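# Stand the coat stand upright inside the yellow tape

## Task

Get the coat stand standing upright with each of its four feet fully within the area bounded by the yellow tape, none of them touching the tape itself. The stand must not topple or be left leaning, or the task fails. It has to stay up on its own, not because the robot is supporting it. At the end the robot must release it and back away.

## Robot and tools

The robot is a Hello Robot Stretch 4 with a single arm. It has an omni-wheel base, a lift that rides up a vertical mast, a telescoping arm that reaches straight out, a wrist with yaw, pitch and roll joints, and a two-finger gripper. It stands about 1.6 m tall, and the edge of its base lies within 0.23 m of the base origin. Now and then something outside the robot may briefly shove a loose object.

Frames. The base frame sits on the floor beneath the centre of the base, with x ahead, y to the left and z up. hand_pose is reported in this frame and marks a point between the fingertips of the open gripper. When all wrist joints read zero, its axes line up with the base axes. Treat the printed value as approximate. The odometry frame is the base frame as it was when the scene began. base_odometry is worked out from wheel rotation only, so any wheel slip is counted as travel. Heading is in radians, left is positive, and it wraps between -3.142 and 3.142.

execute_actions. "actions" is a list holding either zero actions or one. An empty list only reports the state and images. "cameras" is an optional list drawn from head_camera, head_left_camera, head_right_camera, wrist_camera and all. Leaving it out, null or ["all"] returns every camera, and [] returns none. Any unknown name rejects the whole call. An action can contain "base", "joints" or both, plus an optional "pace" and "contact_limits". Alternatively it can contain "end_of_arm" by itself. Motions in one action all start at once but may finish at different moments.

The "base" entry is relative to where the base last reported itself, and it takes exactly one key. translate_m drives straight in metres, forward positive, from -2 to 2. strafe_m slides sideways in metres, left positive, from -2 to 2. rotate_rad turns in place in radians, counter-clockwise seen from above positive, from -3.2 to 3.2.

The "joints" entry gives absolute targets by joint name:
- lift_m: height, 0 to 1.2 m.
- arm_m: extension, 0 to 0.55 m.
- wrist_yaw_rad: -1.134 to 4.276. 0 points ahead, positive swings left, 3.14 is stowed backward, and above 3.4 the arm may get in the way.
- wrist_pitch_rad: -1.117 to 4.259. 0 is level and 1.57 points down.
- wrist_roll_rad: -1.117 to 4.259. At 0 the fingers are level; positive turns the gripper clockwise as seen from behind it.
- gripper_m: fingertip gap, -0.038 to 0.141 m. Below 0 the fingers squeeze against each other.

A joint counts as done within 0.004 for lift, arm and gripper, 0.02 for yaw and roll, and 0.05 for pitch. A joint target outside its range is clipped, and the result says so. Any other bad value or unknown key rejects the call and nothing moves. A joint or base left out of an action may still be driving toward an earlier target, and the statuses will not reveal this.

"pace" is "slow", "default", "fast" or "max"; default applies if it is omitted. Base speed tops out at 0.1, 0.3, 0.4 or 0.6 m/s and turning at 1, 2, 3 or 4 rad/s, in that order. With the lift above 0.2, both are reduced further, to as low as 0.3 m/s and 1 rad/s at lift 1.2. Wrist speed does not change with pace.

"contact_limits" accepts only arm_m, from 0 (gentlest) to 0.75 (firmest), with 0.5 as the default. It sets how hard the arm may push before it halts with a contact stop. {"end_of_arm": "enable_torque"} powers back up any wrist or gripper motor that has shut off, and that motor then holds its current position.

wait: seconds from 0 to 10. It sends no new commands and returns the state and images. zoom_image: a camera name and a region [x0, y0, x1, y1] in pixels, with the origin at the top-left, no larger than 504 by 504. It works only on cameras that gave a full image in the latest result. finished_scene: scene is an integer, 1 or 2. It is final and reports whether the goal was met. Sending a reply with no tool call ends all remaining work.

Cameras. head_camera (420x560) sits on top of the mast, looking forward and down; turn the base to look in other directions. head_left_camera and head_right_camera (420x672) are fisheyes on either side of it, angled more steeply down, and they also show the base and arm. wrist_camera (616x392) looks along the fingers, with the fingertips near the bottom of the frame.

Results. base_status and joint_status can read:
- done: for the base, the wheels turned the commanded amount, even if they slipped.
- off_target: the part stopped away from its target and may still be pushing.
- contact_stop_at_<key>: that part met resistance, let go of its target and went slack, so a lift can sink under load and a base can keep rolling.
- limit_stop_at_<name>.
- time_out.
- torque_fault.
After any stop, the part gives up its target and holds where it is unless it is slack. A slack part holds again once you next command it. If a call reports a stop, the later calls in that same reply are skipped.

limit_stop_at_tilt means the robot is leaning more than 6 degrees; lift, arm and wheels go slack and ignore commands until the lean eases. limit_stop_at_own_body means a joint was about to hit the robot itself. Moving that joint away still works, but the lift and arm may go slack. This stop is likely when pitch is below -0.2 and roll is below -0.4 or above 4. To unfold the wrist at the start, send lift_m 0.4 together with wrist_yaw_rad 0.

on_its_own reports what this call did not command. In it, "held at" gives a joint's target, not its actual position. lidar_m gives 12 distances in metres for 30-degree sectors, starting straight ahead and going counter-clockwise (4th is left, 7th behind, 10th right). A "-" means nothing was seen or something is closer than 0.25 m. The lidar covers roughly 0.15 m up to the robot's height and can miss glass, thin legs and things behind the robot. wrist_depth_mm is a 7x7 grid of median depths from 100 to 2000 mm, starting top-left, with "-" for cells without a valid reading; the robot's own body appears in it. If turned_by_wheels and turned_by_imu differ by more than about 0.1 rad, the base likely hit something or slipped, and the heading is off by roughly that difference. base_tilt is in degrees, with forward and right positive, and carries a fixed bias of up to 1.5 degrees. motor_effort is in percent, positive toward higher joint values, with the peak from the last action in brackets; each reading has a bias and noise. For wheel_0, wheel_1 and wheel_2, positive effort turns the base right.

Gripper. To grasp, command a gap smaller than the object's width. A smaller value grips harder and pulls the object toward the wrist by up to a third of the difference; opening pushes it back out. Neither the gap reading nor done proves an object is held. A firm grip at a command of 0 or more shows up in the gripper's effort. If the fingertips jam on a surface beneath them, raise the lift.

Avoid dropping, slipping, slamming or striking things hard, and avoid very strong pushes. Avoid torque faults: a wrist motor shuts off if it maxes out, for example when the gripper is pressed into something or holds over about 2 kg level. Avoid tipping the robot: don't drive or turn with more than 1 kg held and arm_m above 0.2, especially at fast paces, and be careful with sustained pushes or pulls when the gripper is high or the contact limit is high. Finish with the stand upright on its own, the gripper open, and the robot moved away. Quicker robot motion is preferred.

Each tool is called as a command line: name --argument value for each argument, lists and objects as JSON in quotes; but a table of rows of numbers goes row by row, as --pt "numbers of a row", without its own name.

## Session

execute_actions --actions '[]'

Scene clock: 0.00 s.
base_odometry: x=+0.000 y=+0.000 heading=+0.000 (m, m, rad; odometry frame)
turned_by_wheels: +0.000 (rad since the last result)
turned_by_imu: +0.000 (rad since the last result)
base_tilt: forward=+0.3 right=+0.0 (deg)
lidar_m: 0.72 0.70 0.73 1.93 1.89 2.01 2.65 1.04 2.09 1.88 1.84 0.97
base_status: not commanded
joint_positions: lift_m=+0.218 arm_m=-0.001 wrist_yaw_rad=+3.126 wrist_pitch_rad=-0.001 wrist_roll_rad=+0.015 gripper_m=+0.057
joint_status: not commanded
motor_effort: lift_m=+18 arm_m=+0 wrist_yaw_rad=+0 wrist_pitch_rad=-7 wrist_roll_rad=+0 gripper_m=-2 wheel_0=+0 wheel_1=+0 wheel_2=+0 (%)
hand_pose: x=-0.1173 y=+0.0918 z=+0.3970 quat_wxyz=(+0.008, +0.001, +0.008, +1.000) (m; base frame)
wrist_depth_mm: - 137 - - - - 1661 / - 134 - - - - 1808 / - 128 194 - - - 1756 / 107 136 244 - - - 1808 / 136 - - - - - 1808 / 1397 1576 200 1576 191 1499 1397 / 1078 1008 1078 142 1060 960 991
pictures: head_camera, head_left_camera, head_right_camera, wrist_camera
Images, in order (width x height): head_camera 420x560, head_left_camera 420x672, head_right_camera 420x672, wrist_camera 616x392.

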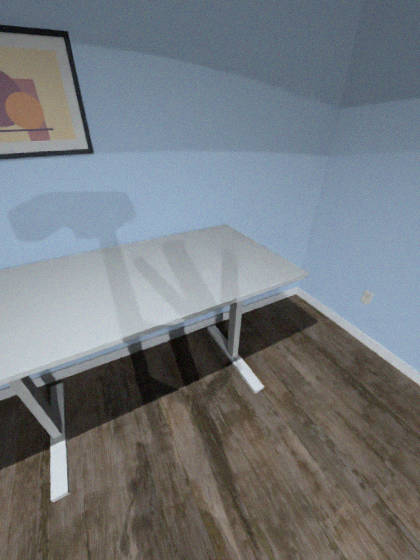

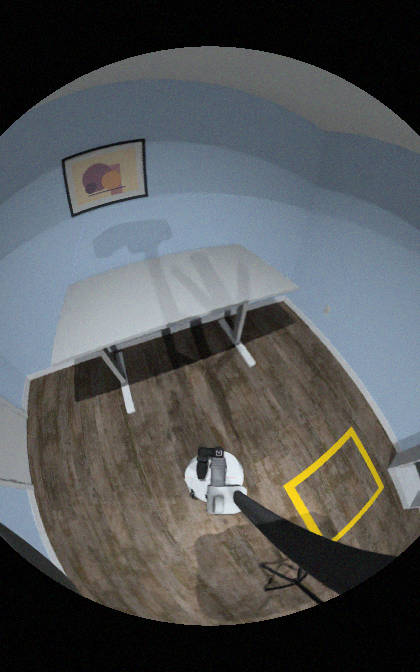

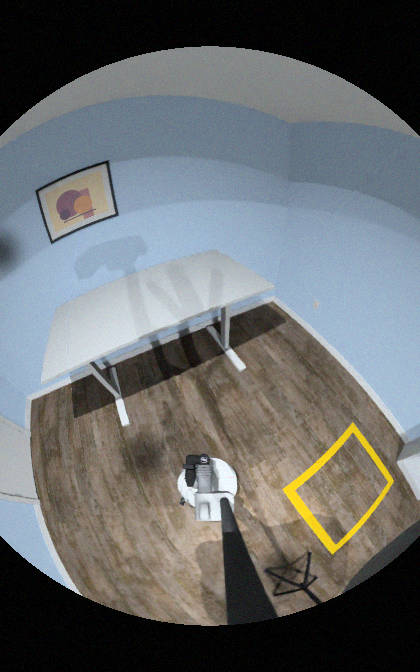

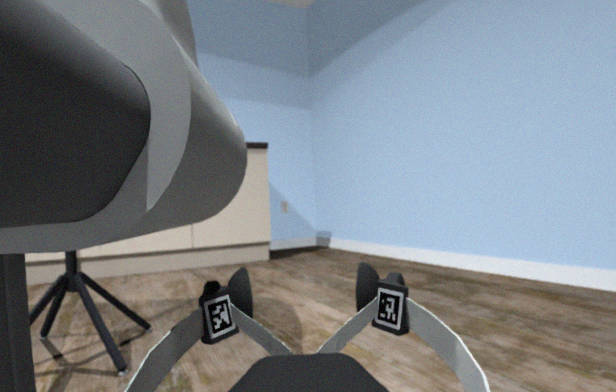

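execute_actions --actions '[{"base":{"rotate_rad":-2.65},"joints":{"lift_m":0.4,"wrist_yaw_rad":0.05,"gripper_m":0.13}}]'

Scene clock: 4.83 s.
base_odometry: x=+0.000 y=+0.000 heading=-2.650 (m, m, rad; odometry frame)
turned_by_wheels: -2.650 (rad since the last result)
turned_by_imu: -2.713 (rad since the last result)
base_tilt: forward=+0.4 right=+0.2 (deg)
lidar_m: 1.08 2.20 1.90 1.84 1.06 0.75 0.72 0.73 1.93 1.85 1.97 2.66
base_status: done
joint_positions: lift_m=+0.400 arm_m=-0.001 wrist_yaw_rad=+0.050 wrist_pitch_rad=-0.001 wrist_roll_rad=+0.015 gripper_m=+0.130
joint_status: all done
motor_effort: lift_m=+19(22) arm_m=+0(0) wrist_yaw_rad=-1(6) wrist_pitch_rad=-6(5) wrist_roll_rad=-1(0) gripper_m=-1(3) wheel_0=+1(8) wheel_1=+2(7) wheel_2=+1(10) (%)
hand_pose: x=+0.4624 y=-0.0729 z=+0.5785 quat_wxyz=(+1.000, +0.008, -0.001, +0.025) (m; base frame)
wrist_depth_mm: - - - - - - - / - - - - - - - / - - - - - - - / - - - - - - - / - - - - - - - / - 1921 - - 1756 1708 1921 / 1576 1464 1499 144 1464 1397 1366
pictures: head_camera, head_left_camera, head_right_camera, wrist_camera
Images, in order (width x height): head_camera 420x560, head_left_camera 420x672, head_right_camera 420x672, wrist_camera 616x392.

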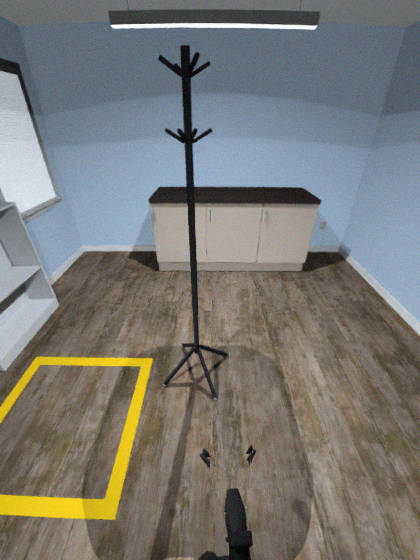

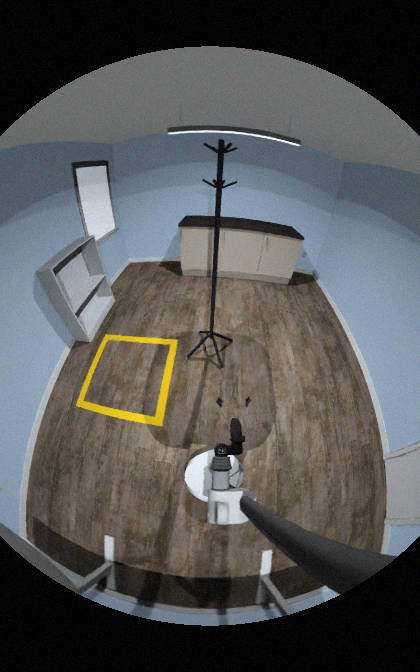

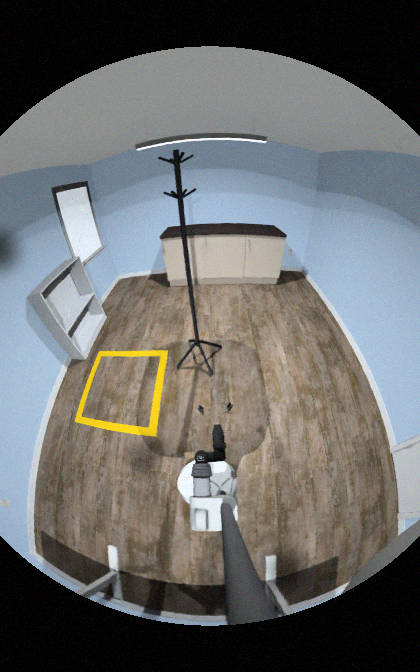

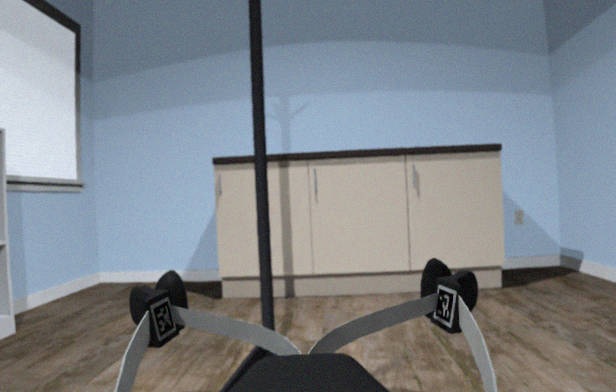

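execute_actions --actions '[{"base":{"strafe_m":0.09},"joints":{"lift_m":0.2,"arm_m":0.2}}]' --cameras '[]'

execute_actions --actions '[{"base":{"translate_m":0.3}}]' --cameras '["head_camera","wrist_camera"]'

Scene clock: 8.50 s.
base_odometry: x=+0.043 y=-0.079 heading=-2.650 (m, m, rad; odometry frame)
turned_by_wheels: +0.000 (rad since the last result)
turned_by_imu: -0.001 (rad since the last result)
base_tilt: forward=+0.3 right=+0.1 (deg)
lidar_m: 1.08 2.07 1.81 1.73 1.06 0.77 0.71 0.74 2.02 1.95 2.08 2.68
base_status: done
joint_positions: lift_m=+0.200 arm_m=+0.198 wrist_yaw_rad=+0.050 wrist_pitch_rad=-0.001 wrist_roll_rad=+0.015 gripper_m=+0.130
joint_status: all done
motor_effort: lift_m=+16(17) arm_m=+9(9) wrist_yaw_rad=-1(1) wrist_pitch_rad=-7(4) wrist_roll_rad=+0(1) gripper_m=-1(0) wheel_0=+1(10) wheel_1=+1(10) wheel_2=+0(1) (%)
hand_pose: x=+0.6619 y=-0.0729 z=+0.3789 quat_wxyz=(+1.000, +0.008, -0.001, +0.025) (m; base frame)
wrist_depth_mm: - - - - - - - / - - - - - - - / - - - - - - - / - - - - - - - / - - - - - - - / 1576 1255 1499 854 1182 1138 1281 / 1078 991 991 144 960 931 917
pictures: none
No camera images: the call's "cameras" was empty. Leave "cameras" out to get every camera's image.

Scene clock: 10.97 s.
base_odometry: x=-0.222 y=-0.221 heading=-2.649 (m, m, rad; odometry frame)
turned_by_wheels: +0.000 (rad since the last result)
turned_by_imu: -0.001 (rad since the last result)
base_tilt: forward=+0.4 right=+0.2 (deg)
lidar_m: 0.73 2.03 1.70 1.75 1.83 1.05 1.02 1.04 2.03 1.96 2.08 2.35
base_status: done
joint_positions: lift_m=+0.200 arm_m=+0.198 wrist_yaw_rad=+0.050 wrist_pitch_rad=-0.001 wrist_roll_rad=+0.015 gripper_m=+0.130
joint_status: not commanded
motor_effort: lift_m=+16(16) arm_m=+8(9) wrist_yaw_rad=-1(1) wrist_pitch_rad=-7(7) wrist_roll_rad=+0(1) gripper_m=+2(1) wheel_0=+0(4) wheel_1=+1(6) wheel_2=+1(9) (%)
hand_pose: x=+0.6619 y=-0.0729 z=+0.3788 quat_wxyz=(+1.000, +0.008, -0.001, +0.025) (m; base frame)
wrist_depth_mm: - - - - - - - / - - - - - - - / - - 1983 1921 1921 1863 1863 / - - 1983 1921 1983 1808 1863 / - - - 1983 1983 1921 1863 / 1618 1308 1499 1397 1182 1160 1308 / 1078 1008 1008 145 1008 917 931
pictures: head_camera, wrist_camera
Images, in order (width x height): head_camera 420x560, wrist_camera 616x392.

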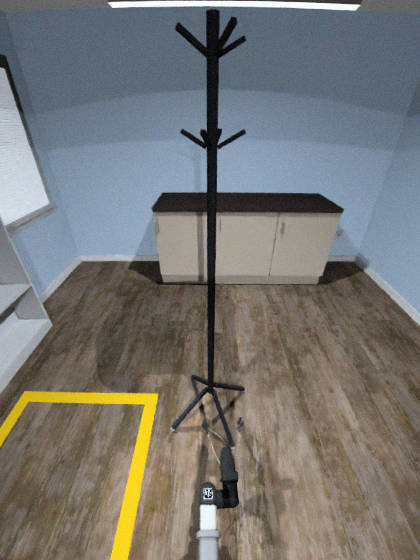

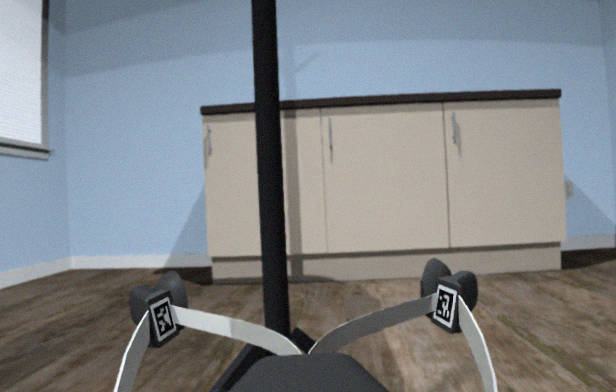

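execute_actions --actions '[{"base":{"strafe_m":0.04}}]' --cameras '[]'

execute_actions --actions '[{"base":{"translate_m":0.12},"joints":{"arm_m":0.3},"pace":"slow"}]' --cameras '["head_camera","wrist_camera"]'

Scene clock: 14.30 s.
base_odometry: x=-0.203 y=-0.256 heading=-2.649 (m, m, rad; odometry frame)
turned_by_wheels: +0.000 (rad since the last result)
turned_by_imu: -0.001 (rad since the last result)
base_tilt: forward=+0.2 right=+0.0 (deg)
lidar_m: 0.76 2.01 1.66 1.70 1.81 1.06 1.01 1.05 2.02 2.01 2.12 2.36
base_status: done
joint_positions: lift_m=+0.200 arm_m=+0.198 wrist_yaw_rad=+0.050 wrist_pitch_rad=-0.001 wrist_roll_rad=+0.015 gripper_m=+0.130
joint_status: not commanded
motor_effort: lift_m=+16(16) arm_m=+9(8) wrist_yaw_rad=+0(0) wrist_pitch_rad=-6(8) wrist_roll_rad=-1(1) gripper_m=-1(1) wheel_0=+1(10) wheel_1=+0(10) wheel_2=+1(1) (%)
hand_pose: x=+0.6619 y=-0.0729 z=+0.3788 quat_wxyz=(+1.000, +0.008, -0.001, +0.025) (m; base frame)
wrist_depth_mm: - - - - - - - / - - - - - - - / - - - 1983 1921 1921 1808 / - - 1983 1921 1921 1983 1808 / - - - 1983 1983 1863 1983 / 1618 1336 1618 1397 1182 1138 1308 / 1098 1008 1008 145 976 917 917
pictures: none
No camera images: the call's "cameras" was empty. Leave "cameras" out to get every camera's image.

Scene clock: 16.77 s.
base_odometry: x=-0.309 y=-0.313 heading=-2.649 (m, m, rad; odometry frame)
turned_by_wheels: +0.000 (rad since the last result)
turned_by_imu: -0.001 (rad since the last result)
base_tilt: forward=+0.4 right=+0.1 (deg)
lidar_m: 0.67 2.02 1.62 1.69 1.80 1.21 1.12 1.19 2.05 2.01 2.14 2.25
base_status: done
joint_positions: lift_m=+0.200 arm_m=+0.298 wrist_yaw_rad=+0.050 wrist_pitch_rad=-0.001 wrist_roll_rad=+0.015 gripper_m=+0.130
joint_status: all done
motor_effort: lift_m=+16(16) arm_m=+9(7) wrist_yaw_rad=+0(1) wrist_pitch_rad=-6(6) wrist_roll_rad=-1(0) gripper_m=+0(1) wheel_0=+1(3) wheel_1=+3(6) wheel_2=-1(9) (%)
hand_pose: x=+0.7619 y=-0.0729 z=+0.3788 quat_wxyz=(+1.000, +0.008, -0.001, +0.025) (m; base frame)
wrist_depth_mm: - - - - - - - / - - - 1661 1756 1618 1618 / - - 1708 1756 1708 1661 1618 / - - 1756 265 1708 1708 1708 / - - 1708 260 1756 1708 1661 / 1618 1281 1576 260 1182 1138 1281 / 1078 991 1008 145 1008 946 917
pictures: head_camera, wrist_camera
Images, in order (width x height): head_camera 420x560, wrist_camera 616x392.

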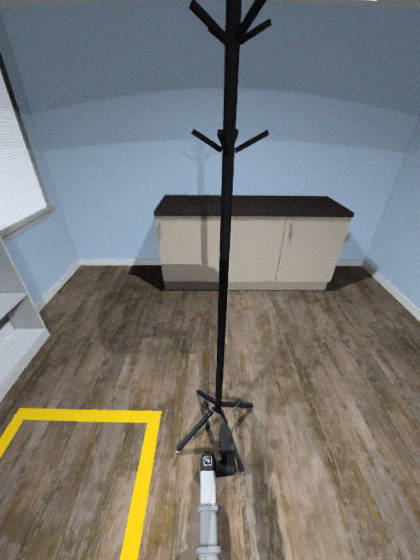

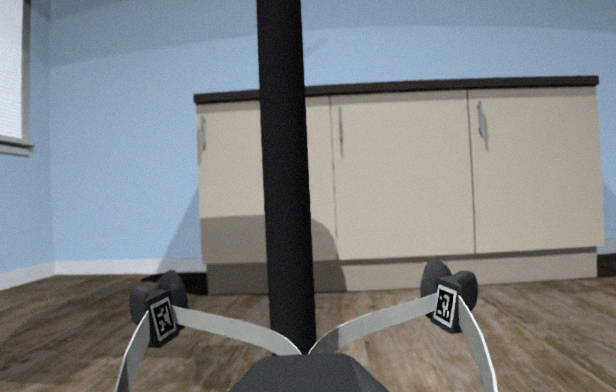

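execute_actions --actions '[{"base":{"translate_m":0.047},"joints":{"wrist_yaw_rad":0.09},"pace":"slow"}]' --cameras '[]'

execute_actions --actions '[{"joints":{"gripper_m":-0.03}}]' --cameras '[]'

execute_actions --actions '[{"joints":{"lift_m":0.215},"pace":"slow"}]' --cameras '["head_camera","wrist_camera"]'

Scene clock: 20.37 s.
base_odometry: x=-0.350 y=-0.335 heading=-2.649 (m, m, rad; odometry frame)
turned_by_wheels: +0.000 (rad since the last result)
turned_by_imu: -0.001 (rad since the last result)
base_tilt: forward=+0.3 right=+0.0 (deg)
lidar_m: 0.59 2.02 1.58 1.71 1.82 1.26 1.19 1.22 2.08 2.02 2.10 2.20
base_status: done
joint_positions: lift_m=+0.200 arm_m=+0.298 wrist_yaw_rad=+0.090 wrist_pitch_rad=-0.001 wrist_roll_rad=+0.015 gripper_m=+0.130
joint_status: all done
motor_effort: lift_m=+16(16) arm_m=+9(8) wrist_yaw_rad=+0(3) wrist_pitch_rad=-5(6) wrist_roll_rad=+0(0) gripper_m=-3(0) wheel_0=+1(5) wheel_1=+2(7) wheel_2=-2(4) (%)
hand_pose: x=+0.7645 y=-0.0612 z=+0.3788 quat_wxyz=(+0.999, +0.008, +0.000, +0.045) (m; base frame)
wrist_depth_mm: - - - 208 - - - / - - - 209 1618 1576 1537 / - - 1756 211 1576 1618 1499 / - - 1661 209 1661 1618 1576 / - - 1756 206 1618 1576 1537 / 1618 1281 1499 206 1182 1118 1281 / 1098 1025 1008 145 1025 917 904
pictures: none
No camera images: the call's "cameras" was empty. Leave "cameras" out to get every camera's image.

Scene clock: 22.77 s.
base_odometry: x=-0.350 y=-0.335 heading=-2.649 (m, m, rad; odometry frame)
turned_by_wheels: +0.000 (rad since the last result)
turned_by_imu: +0.000 (rad since the last result)
base_tilt: forward=+0.2 right=+0.2 (deg)
lidar_m: 0.59 2.01 1.60 1.69 1.82 1.24 1.19 1.23 2.08 2.02 2.12 2.17
base_status: not commanded
joint_positions: lift_m=+0.200 arm_m=+0.299 wrist_yaw_rad=+0.093 wrist_pitch_rad=-0.001 wrist_roll_rad=+0.015 gripper_m=-0.029
joint_status: all done
motor_effort: lift_m=+16(16) arm_m=+5(8) wrist_yaw_rad=-9(9) wrist_pitch_rad=-8(8) wrist_roll_rad=-1(0) gripper_m=-19(18) wheel_0=+0(1) wheel_1=+1(2) wheel_2=+2(2) (%)
hand_pose: x=+0.7654 y=-0.0603 z=+0.3787 quat_wxyz=(+0.999, +0.008, +0.000, +0.046) (m; base frame)
wrist_depth_mm: - - - 196 - - - / - - - 198 1618 1576 1537 / - - 1756 196 1576 1576 1464 / - - 1708 195 1618 1576 1537 / - - 1756 195 1618 1618 1618 / 1576 1537 197 193 179 1397 1308 / 1078 153 931 192 960 842 917
pictures: none
No camera images: the call's "cameras" was empty. Leave "cameras" out to get every camera's image.

Scene clock: 23.60 s.
base_odometry: x=-0.350 y=-0.335 heading=-2.649 (m, m, rad; odometry frame)
turned_by_wheels: +0.000 (rad since the last result)
turned_by_imu: +0.000 (rad since the last result)
base_tilt: forward=+0.4 right=+0.1 (deg)
lidar_m: 0.58 1.99 1.58 1.69 1.82 1.26 1.18 1.24 2.07 1.99 2.11 2.19
base_status: not commanded
joint_positions: lift_m=+0.214 arm_m=+0.299 wrist_yaw_rad=+0.092 wrist_pitch_rad=+0.015 wrist_roll_rad=+0.015 gripper_m=-0.029
joint_status: all done
on_its_own: wrist_pitch_rad is at rest, and its effort (-55) is outside its rest range (-23 to +23)
motor_effort: lift_m=+28(27) arm_m=+5(5) wrist_yaw_rad=-6(10) wrist_pitch_rad=-55(56) wrist_roll_rad=-1(2) gripper_m=-19(21) wheel_0=-1(0) wheel_1=+1(1) wheel_2=+2(2) (%)
hand_pose: x=+0.7653 y=-0.0606 z=+0.3880 quat_wxyz=(+0.999, +0.007, +0.008, +0.046) (m; base frame)
wrist_depth_mm: - - - 190 - - - / - - - 191 1576 1576 1576 / - - 1618 195 1618 1618 1537 / - - 1708 193 1576 1576 1537 / - - 1756 192 1708 1661 1576 / 1430 1430 197 193 180 1255 1205 / 1008 154 904 191 904 809 878
pictures: head_camera, wrist_camera
Images, in order (width x height): head_camera 420x560, wrist_camera 616x392.

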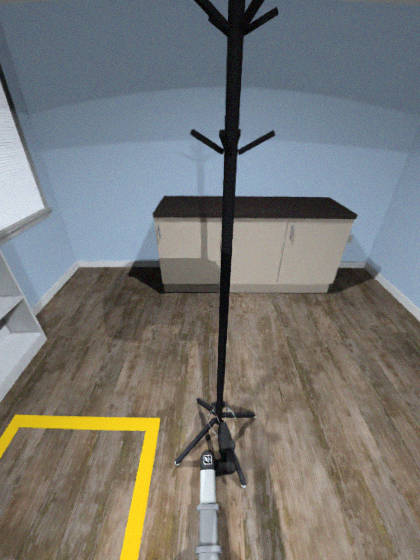

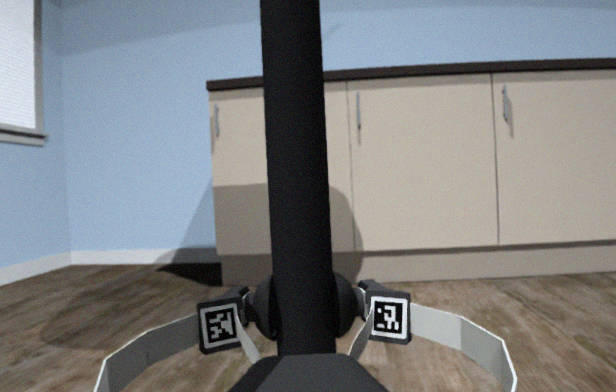

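execute_actions --actions '[{"base":{"strafe_m":0.78},"pace":"slow"}]' --cameras '[]'

execute_actions --actions '[{"base":{"translate_m":-0.33},"pace":"slow"}]'

Scene clock: 34.70 s.
base_odometry: x=+0.019 y=-1.023 heading=-2.650 (m, m, rad; odometry frame)
turned_by_wheels: -0.001 (rad since the last result)
turned_by_imu: -0.012 (rad since the last result)
base_tilt: forward=+0.3 right=+0.0 (deg)
lidar_m: 0.57 0.95 0.95 0.91 0.95 1.34 1.21 1.21 1.68 2.80 2.93 2.22
base_status: done
joint_positions: lift_m=+0.214 arm_m=+0.299 wrist_yaw_rad=+0.086 wrist_pitch_rad=+0.015 wrist_roll_rad=+0.015 gripper_m=-0.030
joint_status: not commanded
on_its_own: wrist_pitch_rad is at rest, and its effort (-54) is outside its rest range (-23 to +23)
motor_effort: lift_m=+27(28) arm_m=+5(5) wrist_yaw_rad=+12(15) wrist_pitch_rad=-54(54) wrist_roll_rad=+0(1) gripper_m=-19(17) wheel_0=-7(9) wheel_1=+0(5) wheel_2=-4(3) (%)
hand_pose: x=+0.7650 y=-0.0624 z=+0.3880 quat_wxyz=(+0.999, +0.007, +0.008, +0.043) (m; base frame)
wrist_depth_mm: 1025 1921 - 190 - - - / 1025 - - 190 1708 1618 1576 / 1060 1921 - 190 1661 1576 1464 / 1025 1921 - 193 1618 1618 1661 / 1060 1921 - 194 1708 1708 1618 / 1060 1499 202 193 181 1255 1205 / 891 154 891 190 904 820 878
pictures: none
No camera images: the call's "cameras" was empty. Leave "cameras" out to get every camera's image.

Scene clock: 39.30 s.
base_odometry: x=+0.309 y=-0.867 heading=-2.650 (m, m, rad; odometry frame)
turned_by_wheels: +0.000 (rad since the last result)
turned_by_imu: +0.000 (rad since the last result)
base_tilt: forward=+0.4 right=+0.2 (deg)
lidar_m: 0.58 1.21 0.97 0.91 0.95 1.34 0.86 0.88 1.24 2.79 2.94 2.57
base_status: done
joint_positions: lift_m=+0.214 arm_m=+0.299 wrist_yaw_rad=+0.091 wrist_pitch_rad=+0.016 wrist_roll_rad=+0.015 gripper_m=-0.029
joint_status: not commanded
on_its_own: wrist_pitch_rad is at rest, and its effort (-56) is outside its rest range (-23 to +23)
motor_effort: lift_m=+28(27) arm_m=+5(5) wrist_yaw_rad=-4(12) wrist_pitch_rad=-56(56) wrist_roll_rad=-1(1) gripper_m=-19(19) wheel_0=-1(7) wheel_1=-2(6) wheel_2=+3(9) (%)
hand_pose: x=+0.7653 y=-0.0608 z=+0.3880 quat_wxyz=(+0.999, +0.007, +0.008, +0.046) (m; base frame)
wrist_depth_mm: 1205 1397 - 190 - - - / 1336 1366 - 193 - 1983 1921 / 1308 1397 - 193 - 1921 1863 / 1229 1397 - 193 1983 1921 1983 / 1308 1430 - 192 - - 1863 / 1138 1281 196 193 180 1308 1205 / 904 154 904 192 904 820 866
pictures: head_camera, head_left_camera, head_right_camera, wrist_camera
Images, in order (width x height): head_camera 420x560, head_left_camera 420x672, head_right_camera 420x672, wrist_camera 616x392.

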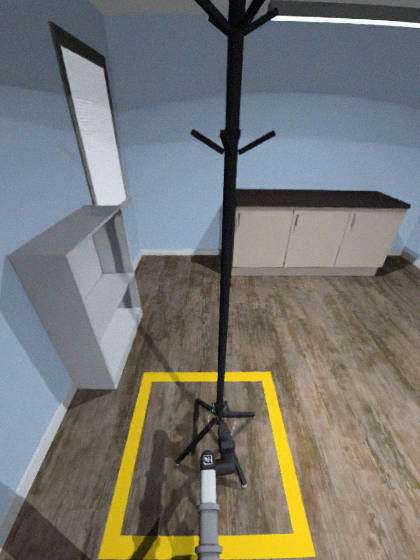

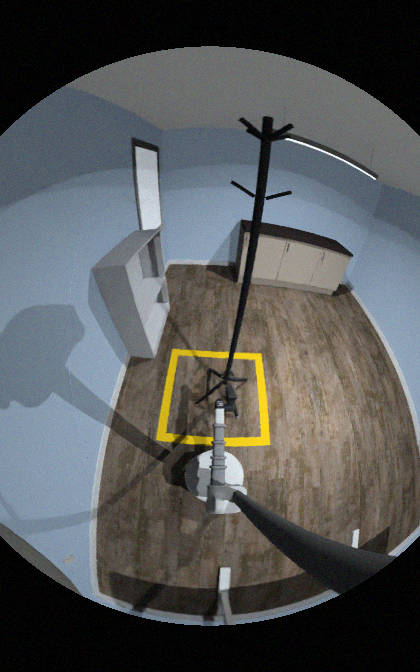

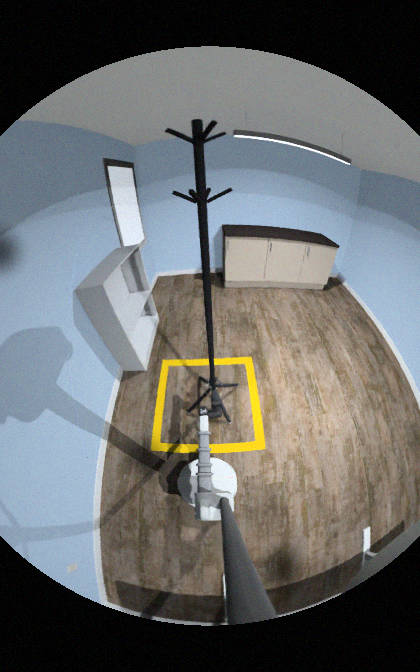

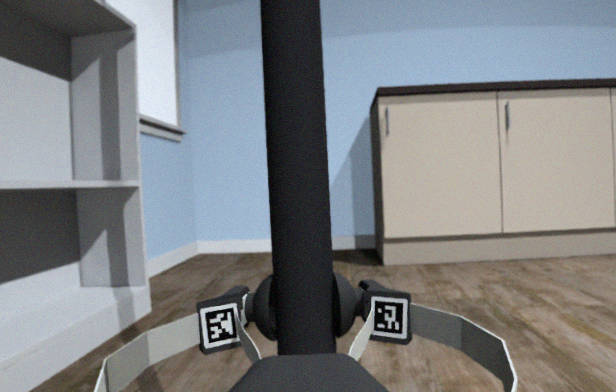

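execute_actions --actions '[{"base":{"strafe_m":0.04},"pace":"slow"}]' --cameras '[]'

execute_actions --actions '[{"joints":{"lift_m":0.2,"wrist_pitch_rad":0},"pace":"slow"}]' --cameras '[]'

execute_actions --actions '[{"joints":{"gripper_m":0.12}}]' --cameras '[]'

execute_actions --actions '[{"base":{"translate_m":-0.3},"joints":{"arm_m":0}}]' --cameras '["head_camera","head_left_camera"]'

Scene clock: 42.93 s.
base_odometry: x=+0.328 y=-0.902 heading=-2.650 (m, m, rad; odometry frame)
turned_by_wheels: -0.001 (rad since the last result)
turned_by_imu: -0.002 (rad since the last result)
base_tilt: forward=+0.4 right=+0.0 (deg)
lidar_m: 0.62 1.20 0.92 0.87 0.91 1.29 0.85 0.90 1.21 2.83 2.96 0.82
base_status: done
joint_positions: lift_m=+0.214 arm_m=+0.299 wrist_yaw_rad=+0.086 wrist_pitch_rad=+0.015 wrist_roll_rad=+0.015 gripper_m=-0.030
joint_status: not commanded
on_its_own: wrist_pitch_rad is at rest, and its effort (-55) is outside its rest range (-23 to +23)
motor_effort: lift_m=+28(28) arm_m=+4(5) wrist_yaw_rad=+11(15) wrist_pitch_rad=-55(55) wrist_roll_rad=+1(1) gripper_m=-17(19) wheel_0=-6(9) wheel_1=+1(8) wheel_2=-3(2) (%)
hand_pose: x=+0.7650 y=-0.0623 z=+0.3880 quat_wxyz=(+0.999, +0.007, +0.008, +0.043) (m; base frame)
wrist_depth_mm: 1229 1366 - 191 - - - / 1281 1397 - 191 - 1983 1921 / 1281 1366 - 190 1921 1983 1921 / 1205 1397 - 191 1921 1921 1921 / 1255 1366 - 195 - - 1921 / 1118 1255 197 191 180 1281 1182 / 878 521 891 190 904 820 866
pictures: none
No camera images: the call's "cameras" was empty. Leave "cameras" out to get every camera's image.

Scene clock: 43.77 s.
base_odometry: x=+0.328 y=-0.902 heading=-2.650 (m, m, rad; odometry frame)
turned_by_wheels: +0.000 (rad since the last result)
turned_by_imu: +0.000 (rad since the last result)
base_tilt: forward=+0.4 right=+0.1 (deg)
lidar_m: 0.57 1.21 0.92 0.88 0.91 1.28 0.83 0.88 1.24 2.82 2.94 0.84
base_status: not commanded
joint_positions: lift_m=+0.200 arm_m=+0.299 wrist_yaw_rad=+0.086 wrist_pitch_rad=+0.001 wrist_roll_rad=+0.015 gripper_m=-0.030
joint_status: all done
motor_effort: lift_m=+15(26) arm_m=+5(5) wrist_yaw_rad=+13(13) wrist_pitch_rad=-4(53) wrist_roll_rad=+0(0) gripper_m=-15(18) wheel_0=-6(6) wheel_1=+1(1) wheel_2=-3(3) (%)
hand_pose: x=+0.7650 y=-0.0624 z=+0.3782 quat_wxyz=(+0.999, +0.008, +0.001, +0.043) (m; base frame)
wrist_depth_mm: 1205 1366 - 194 - - - / 1255 1366 - 194 - - - / 1308 1336 - 191 1983 1921 1863 / 1182 1397 - 191 - 1983 1863 / 1255 1430 - 193 - 1983 1983 / 1118 1366 195 192 180 1397 1308 / 904 544 976 190 960 842 931
pictures: none
No camera images: the call's "cameras" was empty. Leave "cameras" out to get every camera's image.

Scene clock: 46.03 s.
base_odometry: x=+0.328 y=-0.902 heading=-2.650 (m, m, rad; odometry frame)
turned_by_wheels: +0.000 (rad since the last result)
turned_by_imu: +0.000 (rad since the last result)
base_tilt: forward=+0.3 right=+0.0 (deg)
lidar_m: 0.61 1.21 0.92 0.87 0.90 1.29 0.85 0.89 1.24 2.80 2.95 2.53
base_status: not commanded
joint_positions: lift_m=+0.200 arm_m=+0.299 wrist_yaw_rad=+0.090 wrist_pitch_rad=+0.002 wrist_roll_rad=+0.015 gripper_m=+0.120
joint_status: all done
motor_effort: lift_m=+15(15) arm_m=+5(5) wrist_yaw_rad=+0(18) wrist_pitch_rad=-5(5) wrist_roll_rad=-1(1) gripper_m=-2(16) wheel_0=-3(6) wheel_1=+1(1) wheel_2=-3(4) (%)
hand_pose: x=+0.7652 y=-0.0612 z=+0.3779 quat_wxyz=(+0.999, +0.007, +0.001, +0.045) (m; base frame)
wrist_depth_mm: 1182 1397 - 202 - - - / 1229 1397 - 200 - - - / 1255 1430 - 202 - 1983 1863 / 1255 1397 - 204 - 1921 1921 / 1205 1397 - 203 - 1983 1983 / 1118 1060 1366 201 1229 1205 1281 / 904 976 1008 142 1008 891 931
pictures: none
No camera images: the call's "cameras" was empty. Leave "cameras" out to get every camera's image.

Scene clock: 48.50 s.
base_odometry: x=+0.593 y=-0.760 heading=-2.650 (m, m, rad; odometry frame)
turned_by_wheels: +0.000 (rad since the last result)
turned_by_imu: +0.000 (rad since the last result)
base_tilt: forward=+0.5 right=+0.0 (deg)
lidar_m: 0.89 1.25 0.89 0.88 0.93 1.29 0.54 0.54 0.79 2.81 2.97 2.87
base_status: done
joint_positions: lift_m=+0.200 arm_m=+0.002 wrist_yaw_rad=+0.090 wrist_pitch_rad=+0.002 wrist_roll_rad=+0.015 gripper_m=+0.120
joint_status: all done
motor_effort: lift_m=+16(16) arm_m=-9(10) wrist_yaw_rad=+0(1) wrist_pitch_rad=-8(5) wrist_roll_rad=-1(0) gripper_m=-1(1) wheel_0=-1(6) wheel_1=+0(5) wheel_2=-1(8) (%)
hand_pose: x=+0.4676 y=-0.0612 z=+0.3778 quat_wxyz=(+0.999, +0.007, +0.001, +0.045) (m; base frame)
wrist_depth_mm: 1255 1464 - - - - - / 1205 1661 - - - - - / 1182 1808 - - - - - / 1229 1808 - - - - - / 1229 1756 - - - - - / 1205 1182 1366 1281 866 1255 1308 / 1078 960 1008 142 931 931 931
pictures: head_camera, head_left_camera
Images, in order (width x height): head_camera 420x560, head_left_camera 420x672.

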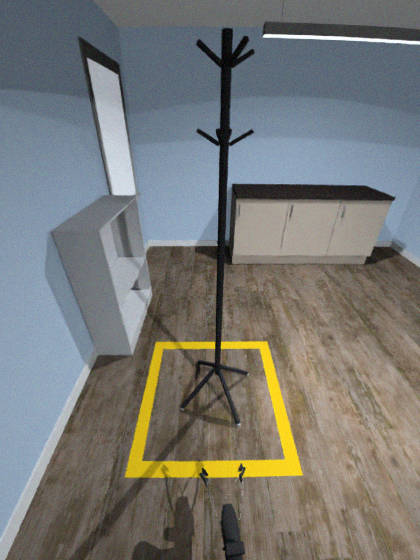

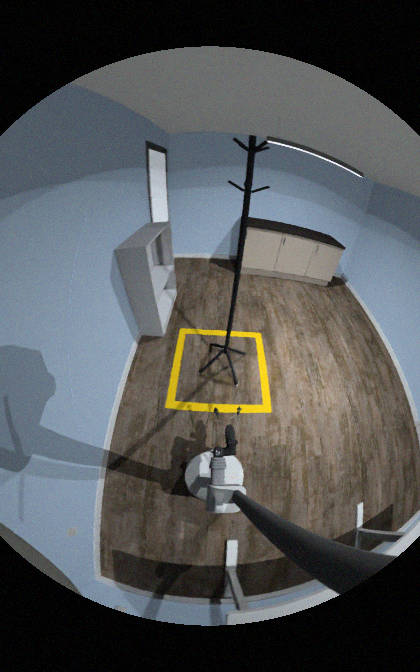

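finished_scene --scene 2

The scene is finished: the task was done.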